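# Move the box beside the blue foam block into the tote

## Task

Find the cardboard box that sits beside a blue foam block and place it inside the tote near the door so that no part of it sticks out over the tote's rim. All other boxes must stay on their desks. The robot must not tip over or finish leaning, or the task fails. The box has to stay in the tote by itself; it does not count if only the robot is holding it there at the end.

## Robot and tools

ROBOT. A Hello Robot Stretch 4 with a single arm: an omni-wheel base, a lift that slides up a mast, a telescoping arm that reaches forward, a wrist with yaw, pitch and roll, and a two-finger gripper. It stands about 1.6 m tall; the base rim lies within 0.23 m of the base origin.

FRAMES. Base frame: origin on the floor below the base centre, x ahead, y to the left, z up. hand_pose is reported in this frame and marks a point between the open fingertips (link pinch); its printed value may be slightly wrong. With all wrist joints at 0 the hand axes line up with the base axes. The odometry frame is where the base frame was when the scene began.

execute_actions. Argument "actions": a list holding one action, or empty (empty just reports state and images). One action may contain "base", "joints", or both, plus optional "pace" and "contact_limits"; alternatively it holds only "end_of_arm". Everything in one action starts at once and may finish at different moments.
- "base": one command only, each a relative move from where the base last measured itself: {"translate_m": d} straight, metres, forward positive, -2 to 2; {"strafe_m": d} sideways, metres, left positive, -2 to 2; {"rotate_rad": d} turn in place, radians, counter-clockwise (left) positive, -3.2 to 3.2.
- "joints": absolute targets keyed by name: lift_m 0 to 1.2 m; arm_m 0 to 0.55 m extension; wrist_yaw_rad -1.134 to 4.276 (0 points ahead, positive turns left, 3.14 tucked back, past 3.4 the arm may block it); wrist_pitch_rad -1.117 to 4.259 (0 level, 1.57 pointing down); wrist_roll_rad -1.117 to 4.259 (0 keeps fingers at equal height, positive turns clockwise viewed from behind); gripper_m -0.038 to 0.141 m, the fingertip gap (negative means fingertips press together). Tolerances for done: lift and arm 0.004, yaw and roll 0.02, pitch 0.05, gripper 0.004. A joint target outside its range is clipped and the result notes it; any other bad value or unknown key rejects the call entirely.
- "pace": "slow", "default", "fast" or "max"; base top speeds 0.1/0.3/0.4/0.6 m/s and 1/2/3/4 rad/s, lowered when the lift is above 0.2 m (down to 0.3 m/s and 1 rad/s at 1.2 m).
- "contact_limits": {"arm_m": value}, 0 (gentlest) to 0.75 (firmest), default 0.5; how much force the arm may apply before stopping.
- {"end_of_arm": "enable_torque"} re-energises wrist or gripper motors that shut off.
- "cameras": list from head_camera, head_left_camera, head_right_camera, wrist_camera, all; omitted or null means all, [] means none.
An action lasts at most 15 s. Parts you leave out may keep driving to an earlier target. Once a result reports a stop, any further calls in the same reply are skipped.

wait: {"seconds": 0 to 10}; commands nothing, returns state and images.
zoom_image: {"camera": name, "region": [x0, y0, x1, y1]} in pixels of that camera's latest image, top-left origin, at most 504x504.
read_manual: only licence texts; no motion.
finished_scene: {"scene": number of the current scene}; final, reports success. The box must already rest in the tote on its own.

RESULTS. base_status and joint_status: "done"; "off_target" (stopped short, maybe still pushing); "contact_stop_at_<key>" (hit something; lift, arm or wheels go slack, a slack lift can sag under load, slack wheels can drift); "limit_stop_at_<name>" including tilt (leaning over 6 degrees: lift, arm, wheels slack and unresponsive until it eases) and own_body (self-collision guard, often with gripper tilted up below pitch -0.2 and roll below -0.4 or above 4); "torque_fault" (wrist or gripper motor went limp; send enable_torque). on_its_own lists uncommanded behaviour; "held at" gives the held target, not position. lidar_m: 12 distances in metres over 30-degree sectors, sector 1 ahead, counter-clockwise (4 left, 7 behind, 10 right); "-" means nothing seen or closer than 0.25 m; sees about 0.15 m up to robot height, misses glass and thin legs. wrist_depth_mm: 7x7 median depths, 100 to 2000 mm. base_odometry counts wheel turns (slip counts as travel), heading -3.142 to 3.142; if turned_by_wheels and turned_by_imu differ by over about 0.1 rad, something was hit or slipped. base_tilt in degrees, forward and right positive, with a fixed offset up to about 1.5. motor_effort in percent of max, peak in brackets; a rest effort outside its normal range hints at a load or a push; wheel efforts positive turn the base right.

GRIPPING. Command a gap smaller than the object; smaller squeezes harder and pulls it in toward the wrist. Neither gripper reading nor done proves a grasp; a firm squeeze at command 0 or above shows in gripper effort. If fingertips snag on a surface, raise the lift.

CAMERAS. head_camera looks ahead and down from the mast top (turn the base to aim it); head_left_camera and head_right_camera are fisheyes aimed lower, showing base and arm; wrist_camera looks along the fingers. Calibration K and T_world_to_cam are given per camera, with small errors.

START. Lift to 0.4 with wrist_yaw_rad 0 in one action to unfold the wrist.

AVOID. Driving or turning with over 1 kg held and arm above 0.2 (worse at fast or max), steady hard pushes or pulls, a high gripper with high contact limits, dropping or slamming the box, knocking other boxes off desks, a level gripper carrying over about 2 kg (torque fault), and ending tilted.

Each tool is called after "Request:" as name([rows], argument=value, ...), one row to a line, values as JSON.

## Session

Request:
execute_actions(actions=[])

Scene clock: 0.00 s.
base_odometry: x=+0.000 y=+0.000 heading=+0.000 (m, m, rad; odometry frame)
turned_by_wheels: +0.000 (rad since the last result)
turned_by_imu: +0.000 (rad since the last result)
base_tilt: forward=-0.2 right=-0.2 (deg)
lidar_m: 1.54 1.22 1.09 0.94 0.96 1.16 1.34 1.34 0.84 0.72 0.72 0.85
base_status: not commanded
joint_positions: lift_m=+0.124 arm_m=-0.001 wrist_yaw_rad=+3.249 wrist_pitch_rad=+0.008 wrist_roll_rad=+0.014 gripper_m=+0.057
joint_status: not commanded
motor_effort: lift_m=+19 arm_m=+0 wrist_yaw_rad=+1 wrist_pitch_rad=-7 wrist_roll_rad=-1 gripper_m=-2 wheel_0=+0 wheel_1=+0 wheel_2=+0 (%)
hand_pose: x=-0.1266 y=+0.0560 z=+0.3000 quat_wxyz=(-0.054, -0.004, +0.007, +0.999) (m; base frame)
wrist_depth_mm: - 131 131 - - 1537 1138 / - - 129 - - 1499 1118 / - 107 130 1576 1983 1537 1118 / - 124 141 - - 1464 1160 / 199 1661 - - - 1464 1160 / 214 1229 204 1255 208 1281 1118 / 214 707 778 473 778 842 831
pictures: head_camera, head_left_camera, head_right_camera, wrist_camera
Images, in order (width x height): head_camera 420x560, head_left_camera 420x672, head_right_camera 420x672, wrist_camera 616x392.

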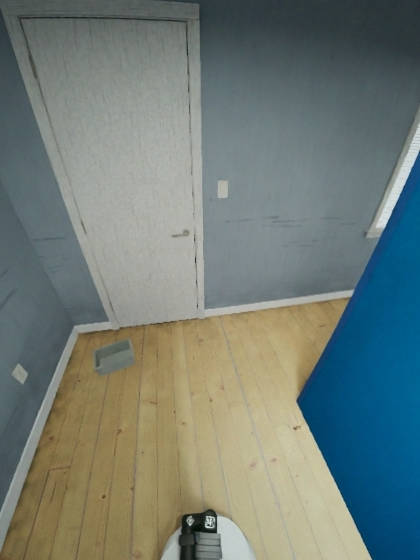

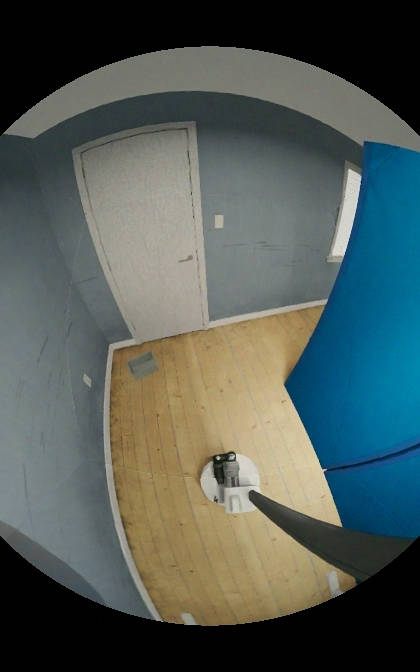

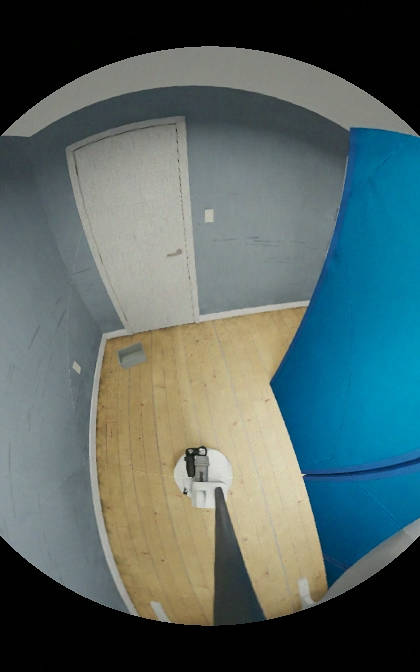

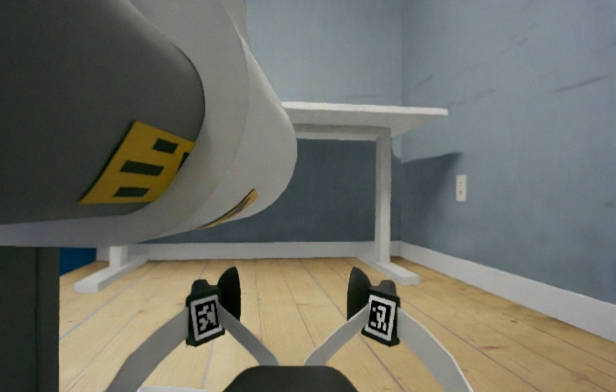

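Request:
execute_actions([
  {"base":{"rotate_rad":-2.95},"pace":"fast"},
], cameras=["head_camera","head_left_camera"])

Scene clock: 6.33 s.
base_odometry: x=+0.000 y=+0.000 heading=-2.950 (m, m, rad; odometry frame)
turned_by_wheels: -2.950 (rad since the last result)
turned_by_imu: -2.951 (rad since the last result)
base_tilt: forward=-0.2 right=-0.2 (deg)
lidar_m: 1.35 1.12 0.79 0.73 0.76 1.71 1.58 1.22 0.98 0.93 0.96 1.30
base_status: done
joint_positions: lift_m=+0.124 arm_m=-0.001 wrist_yaw_rad=+3.249 wrist_pitch_rad=+0.008 wrist_roll_rad=+0.014 gripper_m=+0.057
joint_status: not commanded
motor_effort: lift_m=+19(19) arm_m=+0(0) wrist_yaw_rad=+2(2) wrist_pitch_rad=-7(7) wrist_roll_rad=+0(1) gripper_m=-1(3) wheel_0=+1(9) wheel_1=+0(9) wheel_2=+0(6) (%)
hand_pose: x=-0.1265 y=+0.0560 z=+0.3000 quat_wxyz=(-0.054, -0.004, +0.007, +0.999) (m; base frame)
wrist_depth_mm: - 131 130 1708 1661 1661 1661 / - - 130 1708 1661 1708 1661 / - 107 130 1618 1661 1708 1661 / - 124 141 1708 1661 1661 1661 / 198 1281 1661 1708 1661 1661 1618 / 214 1255 204 1229 208 1255 1255 / 214 723 759 469 768 809 831
pictures: head_camera, head_left_camera
Images, in order (width x height): head_camera 420x560, head_left_camera 420x672.

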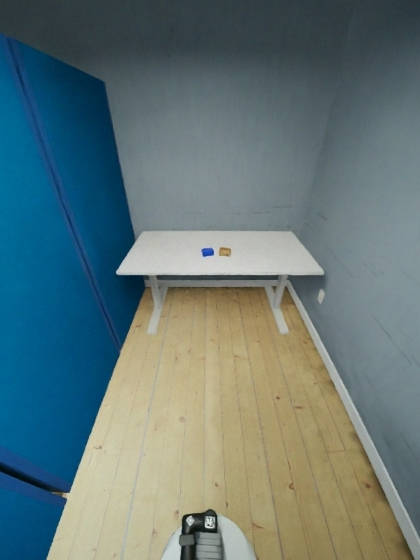

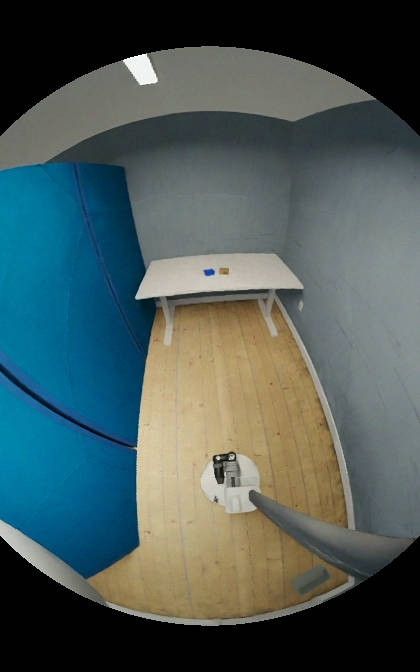

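Request:
zoom_image(camera="head_camera", region=[170, 225, 260, 285])

Region (170, 225, 260, 285) of head_camera's 420x560 image, scaled by 5.600, with more detail than that image has.

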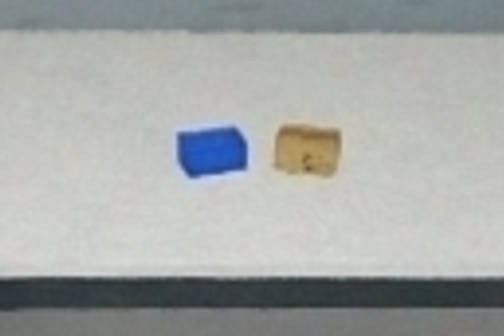

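Request:
execute_actions([
  {"base":{"translate_m":0.75},"joints":{"lift_m":1.0,"wrist_yaw_rad":0,"gripper_m":0.13},"pace":"fast"},
], cameras=["head_camera"])

Request:
execute_actions([
  {"base":{"translate_m":0.3},"joints":{"wrist_pitch_rad":1.57,"arm_m":0.25},"pace":"fast"},
])

Scene clock: 28.60 s.
base_odometry: x=-0.736 y=-0.143 heading=-2.950 (m, m, rad; odometry frame)
turned_by_wheels: +0.000 (rad since the last result)
turned_by_imu: +0.001 (rad since the last result)
base_tilt: forward=-0.1 right=-0.3 (deg)
lidar_m: 0.60 0.62 0.81 0.76 0.80 1.07 1.96 1.37 0.96 0.92 0.93 0.65
base_status: done
joint_positions: lift_m=+1.000 arm_m=-0.001 wrist_yaw_rad=+0.000 wrist_pitch_rad=+0.008 wrist_roll_rad=+0.014 gripper_m=+0.130
joint_status: all done
motor_effort: lift_m=+22(24) arm_m=+0(0) wrist_yaw_rad=+0(4) wrist_pitch_rad=-6(9) wrist_roll_rad=+0(0) gripper_m=+1(1) wheel_0=+0(6) wheel_1=+0(5) wheel_2=+0(10) (%)
hand_pose: x=+0.4582 y=-0.0873 z=+1.1756 quat_wxyz=(+1.000, +0.007, +0.004, +0.000) (m; base frame)
wrist_depth_mm: 1098 1118 1138 1138 1160 1205 1138 / 1098 1118 1118 1138 1182 1205 1118 / 1098 1118 1118 1182 1182 1182 1118 / 1078 1118 1138 1182 1160 1182 1118 / 1098 1098 1138 1160 1182 1182 1138 / 1118 200 1160 1182 1182 1229 1098 / 1078 1078 1118 152 1182 1078 1078
pictures: head_camera
Images, in order (width x height): head_camera 420x560.

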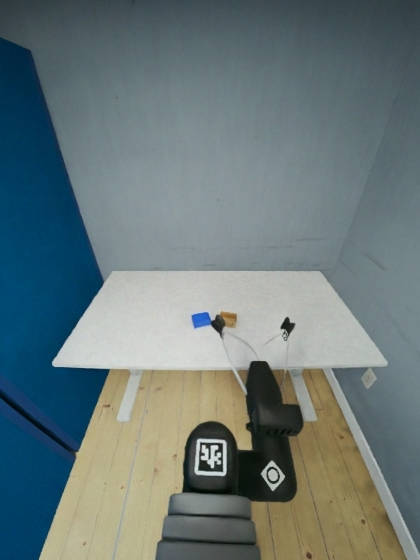

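Scene clock: 30.87 s.
base_odometry: x=-1.031 y=-0.200 heading=-2.950 (m, m, rad; odometry frame)
turned_by_wheels: +0.000 (rad since the last result)
turned_by_imu: +0.000 (rad since the last result)
base_tilt: forward=-0.1 right=-0.2 (deg)
lidar_m: 0.30 0.32 0.44 0.78 0.81 1.10 2.22 1.36 0.95 0.90 0.45 0.32
base_status: done
joint_positions: lift_m=+1.000 arm_m=+0.249 wrist_yaw_rad=+0.000 wrist_pitch_rad=+1.570 wrist_roll_rad=+0.014 gripper_m=+0.130
joint_status: all done
motor_effort: lift_m=+22(22) arm_m=+8(9) wrist_yaw_rad=+1(1) wrist_pitch_rad=+1(2) wrist_roll_rad=-2(0) gripper_m=-1(0) wheel_0=-1(4) wheel_1=-1(6) wheel_2=+0(9) (%)
hand_pose: x=+0.4197 y=-0.0874 z=+0.8895 quat_wxyz=(+0.707, +0.005, +0.707, -0.005) (m; base frame)
wrist_depth_mm: 387 384 387 394 392 397 402 / 384 342 342 338 394 392 397 / 384 382 389 394 392 392 397 / 384 384 389 389 394 397 397 / 384 387 389 392 392 397 397 / 384 201 389 392 392 394 397 / 384 387 634 148 1098 1138 1118
pictures: head_camera, head_left_camera, head_right_camera, wrist_camera
camera_calibration (this result's frames):
wrist_camera: T_world_to_cam=[[-0.00440536, -0.999469, 0.0322859, -0.123384], [-0.99999, 0.00440129, -0.000197199, 0.475791], [0.0000549942, -0.0322865, -0.999479, 1.11118], [0, 0, 0, 1]] pos_world=[0.475182, -0.089536, 1.11468]
Images, in order (width x height): head_camera 420x560, head_left_camera 420x672, head_right_camera 420x672, wrist_camera 616x392.

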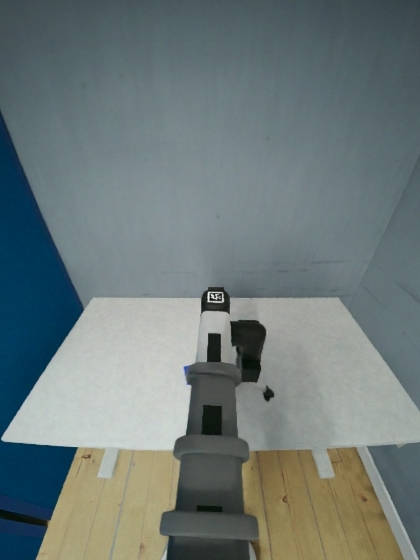

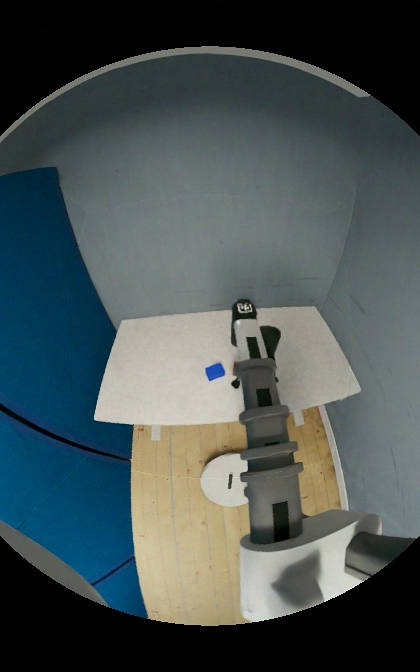

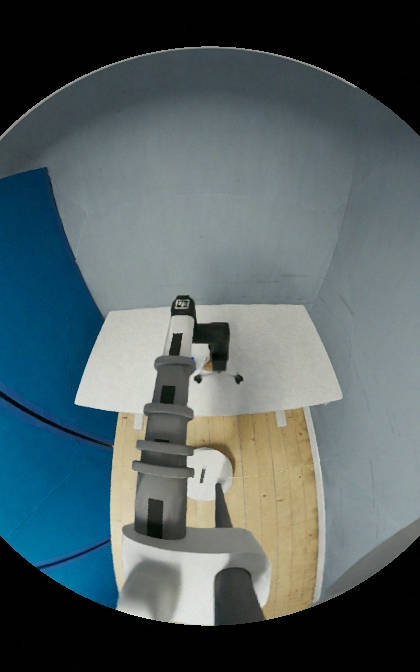

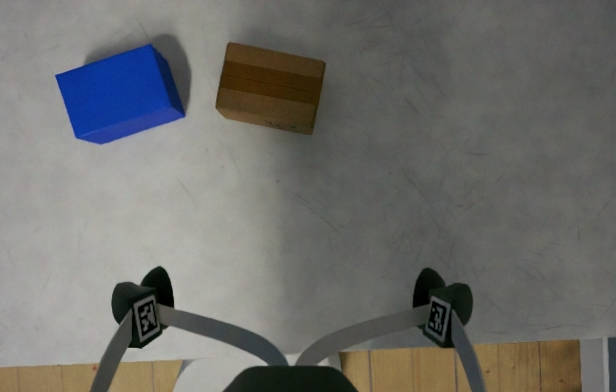

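Request:
execute_actions([
  {"base":{"strafe_m":0.018},"joints":{"wrist_roll_rad":1.78,"arm_m":0.40,"lift_m":0.94,"gripper_m":0.11},"pace":"fast"},
], cameras=["wrist_camera","head_right_camera"])

Scene clock: 45.30 s.
base_odometry: x=-1.027 y=-0.218 heading=-2.950 (m, m, rad; odometry frame)
turned_by_wheels: +0.000 (rad since the last result)
turned_by_imu: +0.000 (rad since the last result)
base_tilt: forward=-0.1 right=-0.2 (deg)
lidar_m: 0.31 0.33 0.43 0.75 0.78 1.04 2.30 1.37 0.98 0.92 0.47 0.33
base_status: done
joint_positions: lift_m=+0.940 arm_m=+0.398 wrist_yaw_rad=+0.000 wrist_pitch_rad=+1.570 wrist_roll_rad=+1.780 gripper_m=+0.110
joint_status: all done
motor_effort: lift_m=+16(20) arm_m=+8(11) wrist_yaw_rad=+1(2) wrist_pitch_rad=-1(3) wrist_roll_rad=+1(6) gripper_m=+2(3) wheel_0=+1(7) wheel_1=+0(6) wheel_2=+0(2) (%)
hand_pose: x=+0.5697 y=-0.0874 z=+0.8300 quat_wxyz=(+0.445, +0.550, +0.445, -0.549) (m; base frame)
wrist_depth_mm: 325 325 329 332 332 334 1060 / 324 327 329 332 332 334 1060 / 327 329 329 330 332 332 798 / 325 327 330 329 336 334 336 / 325 329 327 279 334 336 336 / 325 325 281 282 208 334 338 / 327 325 330 156 332 332 336
pictures: head_right_camera, wrist_camera
camera_calibration (this result's frames):
wrist_camera: T_world_to_cam=[[-0.979712, 0.197949, 0.0313149, 0.540293], [0.198078, 0.980186, 0.00103415, 0.0275073], [-0.0304897, 0.00721596, -0.999509, 1.07258], [0, 0, 0, 1]] pos_world=[0.556585, -0.141652, 1.0551]
Images, in order (width x height): head_right_camera 420x672, wrist_camera 616x392.

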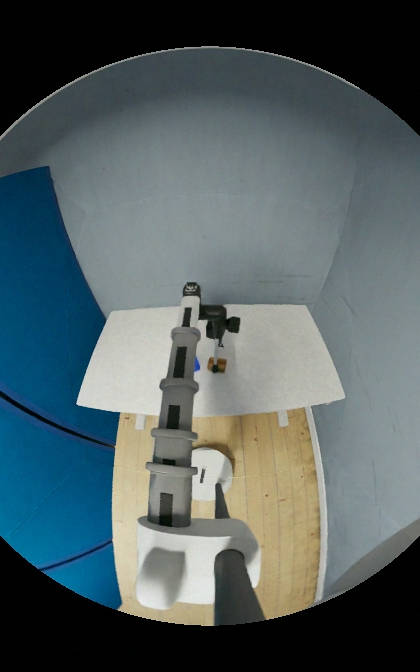

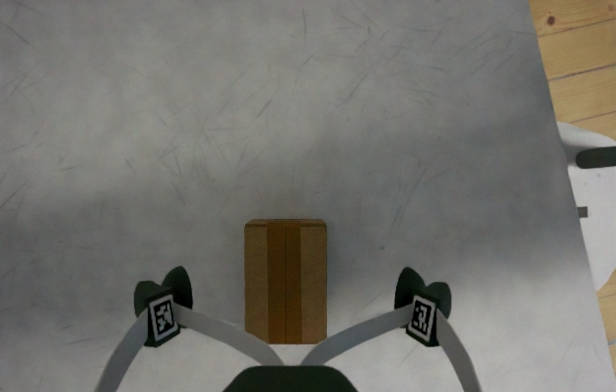

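Request:
execute_actions([
  {"joints":{"arm_m":0.405,"lift_m":0.866,"gripper_m":0.095}},
], cameras=["wrist_camera"])

Request:
execute_actions([
  {"joints":{"gripper_m":0.025}},
], cameras=["wrist_camera"])

Scene clock: 52.03 s.
base_odometry: x=-1.027 y=-0.218 heading=-2.950 (m, m, rad; odometry frame)
turned_by_wheels: +0.000 (rad since the last result)
turned_by_imu: +0.000 (rad since the last result)
base_tilt: forward=-0.1 right=-0.1 (deg)
lidar_m: 0.30 0.33 0.43 0.76 0.79 1.05 2.30 1.36 0.97 0.91 0.46 0.32
base_status: not commanded
joint_positions: lift_m=+0.866 arm_m=+0.403 wrist_yaw_rad=+0.000 wrist_pitch_rad=+1.570 wrist_roll_rad=+1.780 gripper_m=+0.095
joint_status: all done
motor_effort: lift_m=+16(15) arm_m=+9(7) wrist_yaw_rad=+1(1) wrist_pitch_rad=+2(1) wrist_roll_rad=+1(1) gripper_m=+0(2) wheel_0=+1(0) wheel_1=+0(0) wheel_2=-1(1) (%)
hand_pose: x=+0.5746 y=-0.0874 z=+0.7560 quat_wxyz=(+0.445, +0.550, +0.445, -0.549) (m; base frame)
wrist_depth_mm: 253 253 255 257 258 262 260 / 254 255 257 257 257 259 262 / 252 254 256 258 259 259 260 / 253 254 256 257 258 260 260 / 254 254 256 206 257 260 263 / 253 254 206 207 198 260 263 / 254 254 254 182 259 260 262
pictures: wrist_camera
camera_calibration (this result's frames):
wrist_camera: T_world_to_cam=[[-0.979702, 0.197984, 0.0314008, 0.547378], [0.198112, 0.980179, 0.00101677, 0.0265987], [-0.0305771, 0.00721703, -0.999506, 0.998848], [0, 0, 0, 1]] pos_world=[0.561539, -0.141652, 0.98114]
Images, in order (width x height): wrist_camera 616x392.

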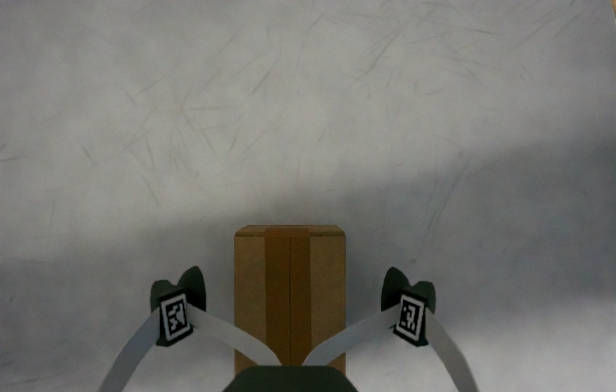

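Scene clock: 53.53 s.
base_odometry: x=-1.027 y=-0.218 heading=-2.950 (m, m, rad; odometry frame)
turned_by_wheels: +0.000 (rad since the last result)
turned_by_imu: +0.000 (rad since the last result)
base_tilt: forward=-0.1 right=-0.3 (deg)
lidar_m: 0.30 0.32 0.44 0.76 0.78 1.07 2.30 1.39 0.98 0.92 0.46 0.33
base_status: not commanded
joint_positions: lift_m=+0.866 arm_m=+0.403 wrist_yaw_rad=+0.000 wrist_pitch_rad=+1.570 wrist_roll_rad=+1.780 gripper_m=+0.025
joint_status: all done
motor_effort: lift_m=+16(16) arm_m=+9(9) wrist_yaw_rad=+1(1) wrist_pitch_rad=+1(0) wrist_roll_rad=+2(1) gripper_m=-13(13) wheel_0=+1(1) wheel_1=+0(1) wheel_2=-1(1) (%)
hand_pose: x=+0.5746 y=-0.0874 z=+0.7560 quat_wxyz=(+0.445, +0.550, +0.445, -0.549) (m; base frame)
wrist_depth_mm: 252 255 255 256 259 260 260 / 253 255 256 257 257 260 262 / 254 255 255 257 257 259 263 / 253 254 255 257 259 259 260 / 253 254 256 196 256 260 262 / 253 254 195 197 202 260 260 / 253 173 255 196 258 259 262
pictures: wrist_camera
camera_calibration (this result's frames):
wrist_camera: T_world_to_cam=[[-0.979699, 0.197984, 0.0315109, 0.547262], [0.198113, 0.980179, 0.000994504, 0.0266217], [-0.0306894, 0.00721702, -0.999503, 0.9989], [0, 0, 0, 1]] pos_world=[0.561533, -0.141652, 0.981132]
Images, in order (width x height): wrist_camera 616x392.

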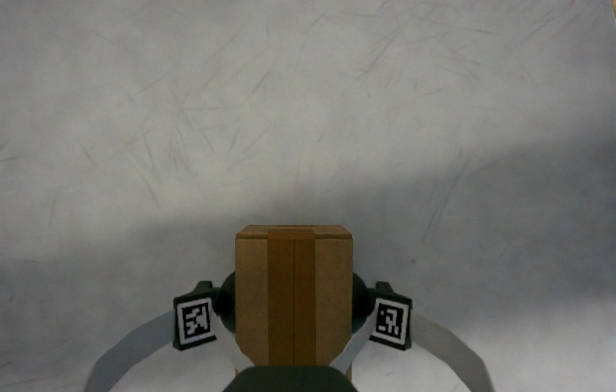

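Request:
execute_actions([
  {"base":{"translate_m":-2.0},"joints":{"lift_m":0.9,"arm_m":0.15},"pace":"fast"},
], cameras=["wrist_camera"])

Request:
execute_actions([
  {"base":{"rotate_rad":-1.74},"joints":{"lift_m":0.55,"wrist_roll_rad":0.2}},
])

Scene clock: 75.90 s.
base_odometry: x=+0.936 y=+0.162 heading=-2.950 (m, m, rad; odometry frame)
turned_by_wheels: +0.000 (rad since the last result)
turned_by_imu: -0.005 (rad since the last result)
base_tilt: forward=-0.2 right=-0.2 (deg)
lidar_m: 2.30 1.01 0.74 0.94 0.99 0.69 0.60 0.64 0.59 0.64 1.04 1.37
base_status: done
joint_positions: lift_m=+0.900 arm_m=+0.152 wrist_yaw_rad=+0.000 wrist_pitch_rad=+1.570 wrist_roll_rad=+1.780 gripper_m=+0.025
joint_status: all done
motor_effort: lift_m=+23(24) arm_m=-9(10) wrist_yaw_rad=+3(1) wrist_pitch_rad=-1(1) wrist_roll_rad=+2(1) gripper_m=-16(14) wheel_0=+0(4) wheel_1=+1(8) wheel_2=+1(10) (%)
hand_pose: x=+0.3226 y=-0.0874 z=+0.7894 quat_wxyz=(+0.445, +0.550, +0.445, -0.549) (m; base frame)
wrist_depth_mm: 991 976 1008 1008 991 1008 1008 / 991 1008 1008 991 1008 991 1042 / 976 1008 991 991 991 1008 1042 / 976 991 991 1008 798 809 904 / 976 991 1008 196 788 798 1008 / 1008 991 196 196 201 820 1025 / 991 173 991 197 1025 991 1008
pictures: wrist_camera
camera_calibration (this result's frames):
wrist_camera: T_world_to_cam=[[-0.979601, 0.198437, 0.0317085, 0.299189], [0.198566, 0.980087, 0.000954627, 0.0763874], [-0.0308876, 0.00723139, -0.999497, 1.02466], [0, 0, 0, 1]] pos_world=[0.309567, -0.141646, 1.01458]
Images, in order (width x height): wrist_camera 616x392.

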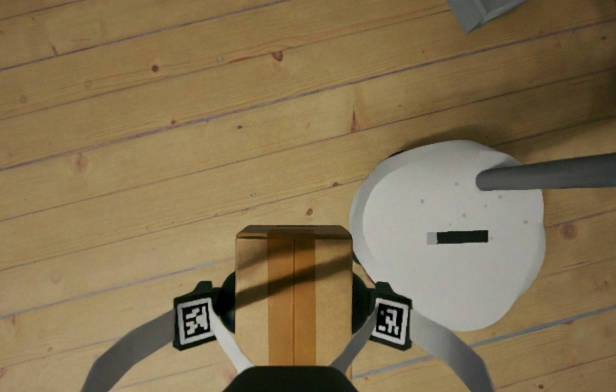

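Scene clock: 78.33 s.
base_odometry: x=+0.936 y=+0.162 heading=+1.593 (m, m, rad; odometry frame)
turned_by_wheels: -1.740 (rad since the last result)
turned_by_imu: -1.741 (rad since the last result)
base_tilt: forward=-0.2 right=-0.3 (deg)
lidar_m: 0.63 1.01 1.19 2.22 1.31 0.75 0.75 1.27 0.74 0.58 0.59 0.54
base_status: done
joint_positions: lift_m=+0.550 arm_m=+0.152 wrist_yaw_rad=+0.000 wrist_pitch_rad=+1.570 wrist_roll_rad=+0.200 gripper_m=+0.025
joint_status: all done
motor_effort: lift_m=+16(22) arm_m=-9(9) wrist_yaw_rad=+2(2) wrist_pitch_rad=-3(1) wrist_roll_rad=-2(7) gripper_m=-14(18) wheel_0=+0(5) wheel_1=+1(6) wheel_2=-1(11) (%)
hand_pose: x=+0.3226 y=-0.0874 z=+0.4400 quat_wxyz=(+0.704, +0.071, +0.703, -0.071) (m; base frame)
wrist_depth_mm: 640 647 668 654 668 668 564 / 654 654 654 647 661 661 609 / 654 654 654 661 661 676 683 / 647 647 661 654 668 668 668 / 654 647 661 196 668 661 676 / 647 654 195 197 201 661 668 / 654 173 455 197 661 668 668
pictures: head_camera, head_left_camera, head_right_camera, wrist_camera
camera_calibration (this result's frames):
wrist_camera: T_world_to_cam=[[-0.190052, -0.981248, 0.0321506, -0.0477486], [-0.981754, 0.190154, 0.000113771, 0.388847], [-0.00622519, -0.0315424, -0.999483, 0.664002], [0, 0, 0, 1]] pos_world=[0.376811, -0.0998496, 0.66515]
Images, in order (width x height): head_camera 420x560, head_left_camera 420x672, head_right_camera 420x672, wrist_camera 616x392.

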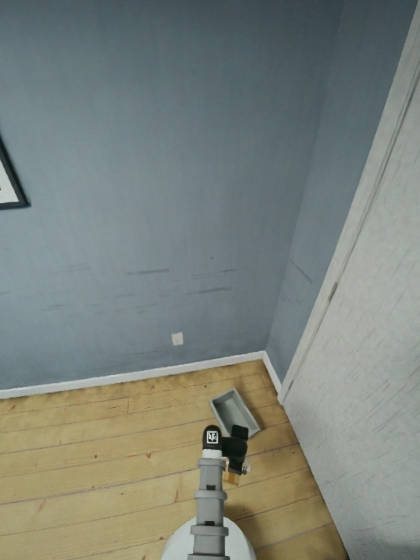

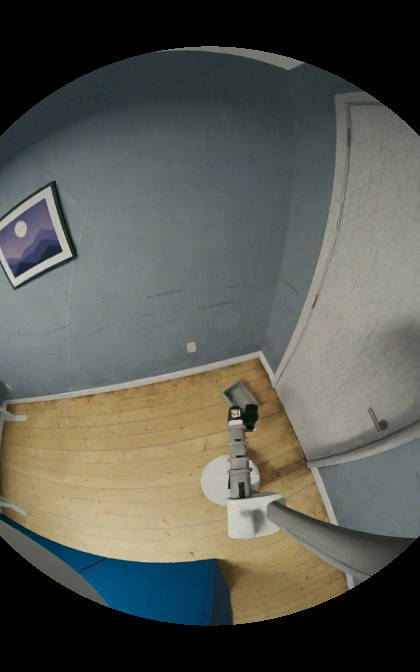

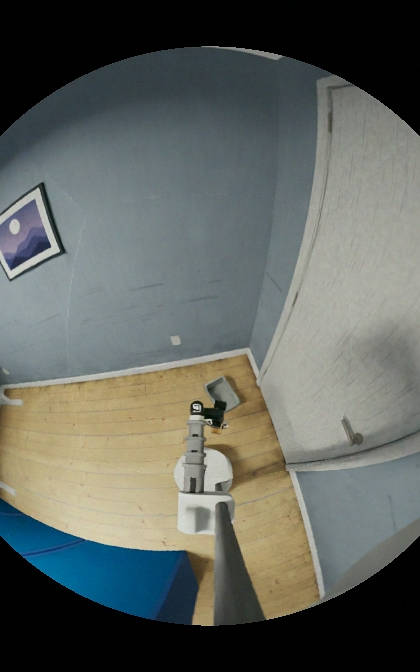

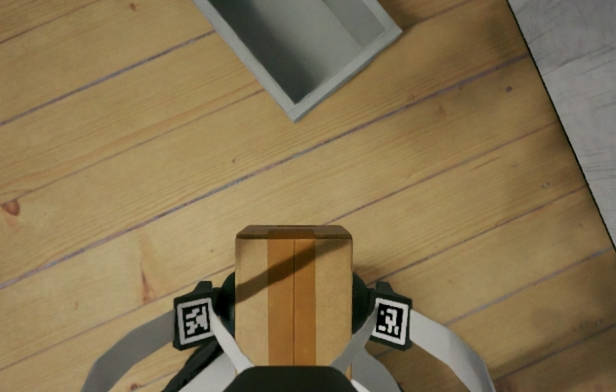

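Request:
execute_actions([
  {"base":{"strafe_m":-0.05},"joints":{"lift_m":0.40,"wrist_roll_rad":1.05,"arm_m":0.47}},
], cameras=["wrist_camera","head_right_camera"])

Scene clock: 88.27 s.
base_odometry: x=+0.986 y=+0.163 heading=+1.593 (m, m, rad; odometry frame)
turned_by_wheels: +0.000 (rad since the last result)
turned_by_imu: +0.000 (rad since the last result)
base_tilt: forward=-0.1 right=-0.3 (deg)
lidar_m: 0.53 1.04 1.22 2.24 1.30 0.77 0.75 1.15 0.68 0.52 0.54 0.54
base_status: done
joint_positions: lift_m=+0.400 arm_m=+0.468 wrist_yaw_rad=+0.000 wrist_pitch_rad=+1.570 wrist_roll_rad=+1.050 gripper_m=+0.025
joint_status: all done
motor_effort: lift_m=+16(17) arm_m=+9(8) wrist_yaw_rad=+2(3) wrist_pitch_rad=-1(2) wrist_roll_rad=+1(5) gripper_m=-14(14) wheel_0=+0(5) wheel_1=+1(5) wheel_2=-1(0) (%)
hand_pose: x=+0.6396 y=-0.0874 z=+0.2900 quat_wxyz=(+0.612, +0.354, +0.612, -0.354) (m; base frame)
wrist_depth_mm: 496 504 504 508 508 512 500 / 500 504 508 512 512 517 512 / 500 504 504 508 512 512 517 / 500 480 500 508 508 512 517 / 500 488 500 195 512 517 521 / 496 410 196 196 200 517 517 / 500 173 500 196 517 517 517
pictures: head_right_camera, wrist_camera
camera_calibration (this result's frames):
wrist_camera: T_world_to_cam=[[-0.862128, -0.505712, 0.0314682, 0.488963], [-0.505953, 0.862561, 0.000354243, 0.454441], [-0.0273224, -0.015616, -0.999505, 0.530962], [0, 0, 0, 1]] pos_world=[0.665982, -0.136417, 0.515151]
Images, in order (width x height): head_right_camera 420x672, wrist_camera 616x392.

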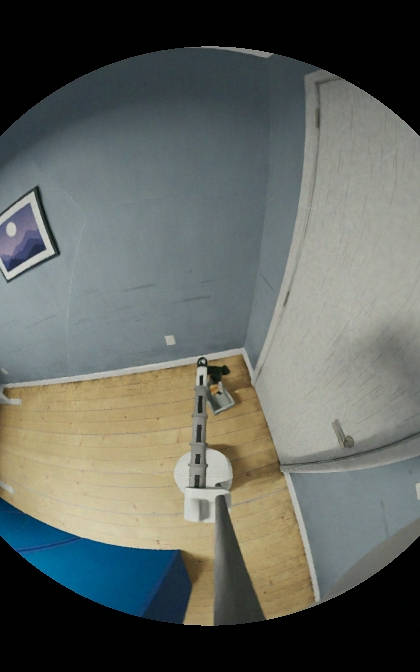

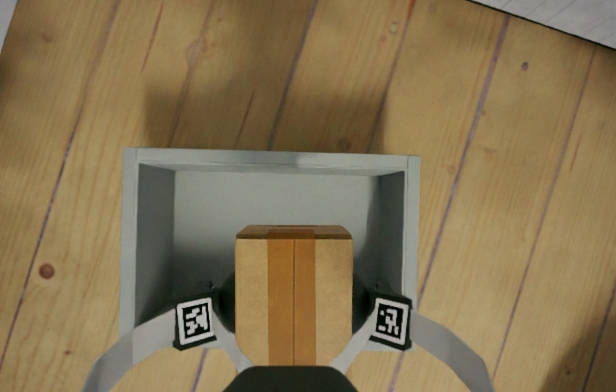

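Request:
execute_actions([
  {"joints":{"lift_m":0.156,"arm_m":0.485}},
], cameras=["wrist_camera"])

Scene clock: 95.10 s.
base_odometry: x=+0.986 y=+0.163 heading=+1.593 (m, m, rad; odometry frame)
turned_by_wheels: +0.000 (rad since the last result)
turned_by_imu: +0.000 (rad since the last result)
base_tilt: forward=-0.2 right=-0.2 (deg)
lidar_m: 0.52 1.03 1.21 2.24 1.30 0.76 0.76 1.17 0.69 0.53 0.54 0.57
base_status: not commanded
joint_positions: lift_m=+0.156 arm_m=+0.483 wrist_yaw_rad=+0.000 wrist_pitch_rad=+1.570 wrist_roll_rad=+1.050 gripper_m=+0.025
joint_status: all done
motor_effort: lift_m=+16(14) arm_m=+9(10) wrist_yaw_rad=+2(2) wrist_pitch_rad=+0(1) wrist_roll_rad=+0(0) gripper_m=-17(16) wheel_0=+1(0) wheel_1=+1(1) wheel_2=-1(1) (%)
hand_pose: x=+0.6546 y=-0.0874 z=+0.0460 quat_wxyz=(+0.612, +0.354, +0.612, -0.354) (m; base frame)
wrist_depth_mm: 262 264 265 267 267 271 271 / 262 263 265 266 268 270 270 / 168 161 154 148 148 150 150 / 224 260 263 264 264 250 187 / 225 262 262 197 265 249 185 / 226 262 196 196 202 246 185 / 227 173 262 196 265 204 183
pictures: wrist_camera
camera_calibration (this result's frames):
wrist_camera: T_world_to_cam=[[-0.862132, -0.505698, 0.0315906, 0.509538], [-0.505939, 0.862569, 0.00042606, 0.462085], [-0.0274645, -0.0156156, -0.999501, 0.28759], [0, 0, 0, 1]] pos_world=[0.680974, -0.136418, 0.271153]
Images, in order (width x height): wrist_camera 616x392.

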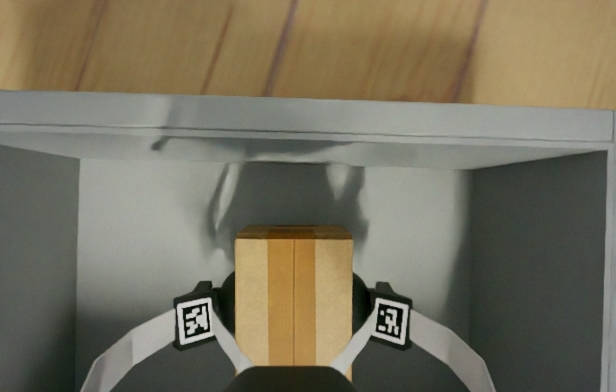

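Request:
execute_actions([
  {"joints":{"lift_m":0.149,"gripper_m":0.095}},
], cameras=["wrist_camera"])

Request:
execute_actions([
  {"joints":{"lift_m":0.32},"pace":"fast"},
], cameras=["wrist_camera"])

Scene clock: 103.13 s.
base_odometry: x=+0.986 y=+0.163 heading=+1.593 (m, m, rad; odometry frame)
turned_by_wheels: +0.000 (rad since the last result)
turned_by_imu: +0.000 (rad since the last result)
base_tilt: forward=-0.2 right=-0.2 (deg)
lidar_m: 0.53 1.03 1.21 2.24 1.30 0.76 0.76 1.17 0.69 0.53 0.53 0.55
base_status: not commanded
joint_positions: lift_m=+0.149 arm_m=+0.483 wrist_yaw_rad=+0.000 wrist_pitch_rad=+1.570 wrist_roll_rad=+1.050 gripper_m=+0.095
joint_status: all done
motor_effort: lift_m=+16(17) arm_m=+9(9) wrist_yaw_rad=+2(2) wrist_pitch_rad=+0(0) wrist_roll_rad=+2(1) gripper_m=+1(15) wheel_0=+0(1) wheel_1=+1(1) wheel_2=-1(1) (%)
hand_pose: x=+0.6546 y=-0.0874 z=+0.0390 quat_wxyz=(+0.612, +0.354, +0.612, -0.354) (m; base frame)
wrist_depth_mm: 254 257 258 260 262 264 263 / 256 256 259 260 260 263 264 / 167 160 153 147 142 142 143 / 224 255 256 257 259 250 187 / 226 254 256 207 258 250 186 / 227 253 206 207 198 246 185 / 227 255 254 182 258 215 183
pictures: wrist_camera
camera_calibration (this result's frames):
wrist_camera: T_world_to_cam=[[-0.862132, -0.505698, 0.0315906, 0.509761], [-0.505939, 0.862569, 0.00042606, 0.462089], [-0.0274645, -0.0156156, -0.999501, 0.280597], [0, 0, 0, 1]] pos_world=[0.680976, -0.136418, 0.264157]
Images, in order (width x height): wrist_camera 616x392.

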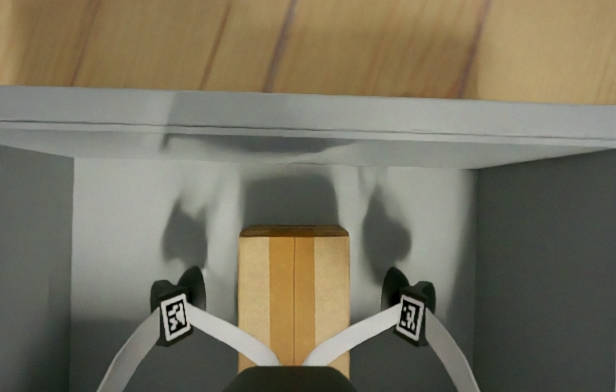

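Scene clock: 104.60 s.
base_odometry: x=+0.986 y=+0.163 heading=+1.593 (m, m, rad; odometry frame)
turned_by_wheels: +0.000 (rad since the last result)
turned_by_imu: +0.000 (rad since the last result)
base_tilt: forward=-0.2 right=-0.3 (deg)
lidar_m: 0.53 1.03 1.20 2.25 1.28 0.76 0.76 1.16 0.69 0.53 0.53 0.56
base_status: not commanded
joint_positions: lift_m=+0.320 arm_m=+0.483 wrist_yaw_rad=+0.000 wrist_pitch_rad=+1.570 wrist_roll_rad=+1.050 gripper_m=+0.095
joint_status: all done
motor_effort: lift_m=+22(24) arm_m=+9(9) wrist_yaw_rad=+0(1) wrist_pitch_rad=+0(2) wrist_roll_rad=+0(1) gripper_m=-2(0) wheel_0=+1(1) wheel_1=+1(1) wheel_2=-1(1) (%)
hand_pose: x=+0.6546 y=-0.0874 z=+0.2095 quat_wxyz=(+0.612, +0.354, +0.612, -0.354) (m; base frame)
wrist_depth_mm: 424 427 433 430 430 433 433 / 424 424 427 427 436 433 439 / 424 424 421 430 433 433 436 / 424 343 424 421 424 430 433 / 424 345 421 377 424 433 436 / 421 309 421 424 199 433 442 / 421 307 312 239 320 430 436
pictures: wrist_camera
camera_calibration (this result's frames):
wrist_camera: T_world_to_cam=[[-0.862132, -0.505697, 0.0315905, 0.504379], [-0.505938, 0.86257, 0.000426, 0.462018], [-0.0274644, -0.0156156, -0.999501, 0.450983], [0, 0, 0, 1]] pos_world=[0.68098, -0.136418, 0.434628]
Images, in order (width x height): wrist_camera 616x392.

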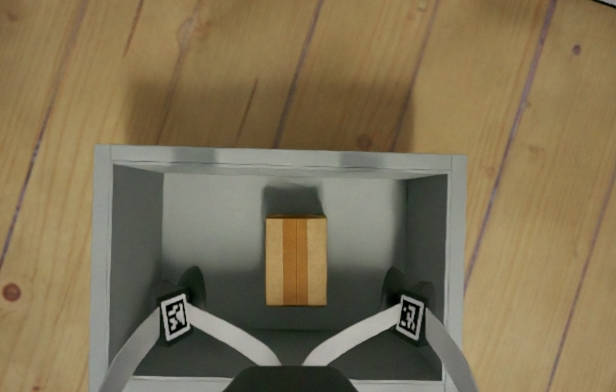

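Request:
finished_scene(scene=1)

The scene is finished: the task was done.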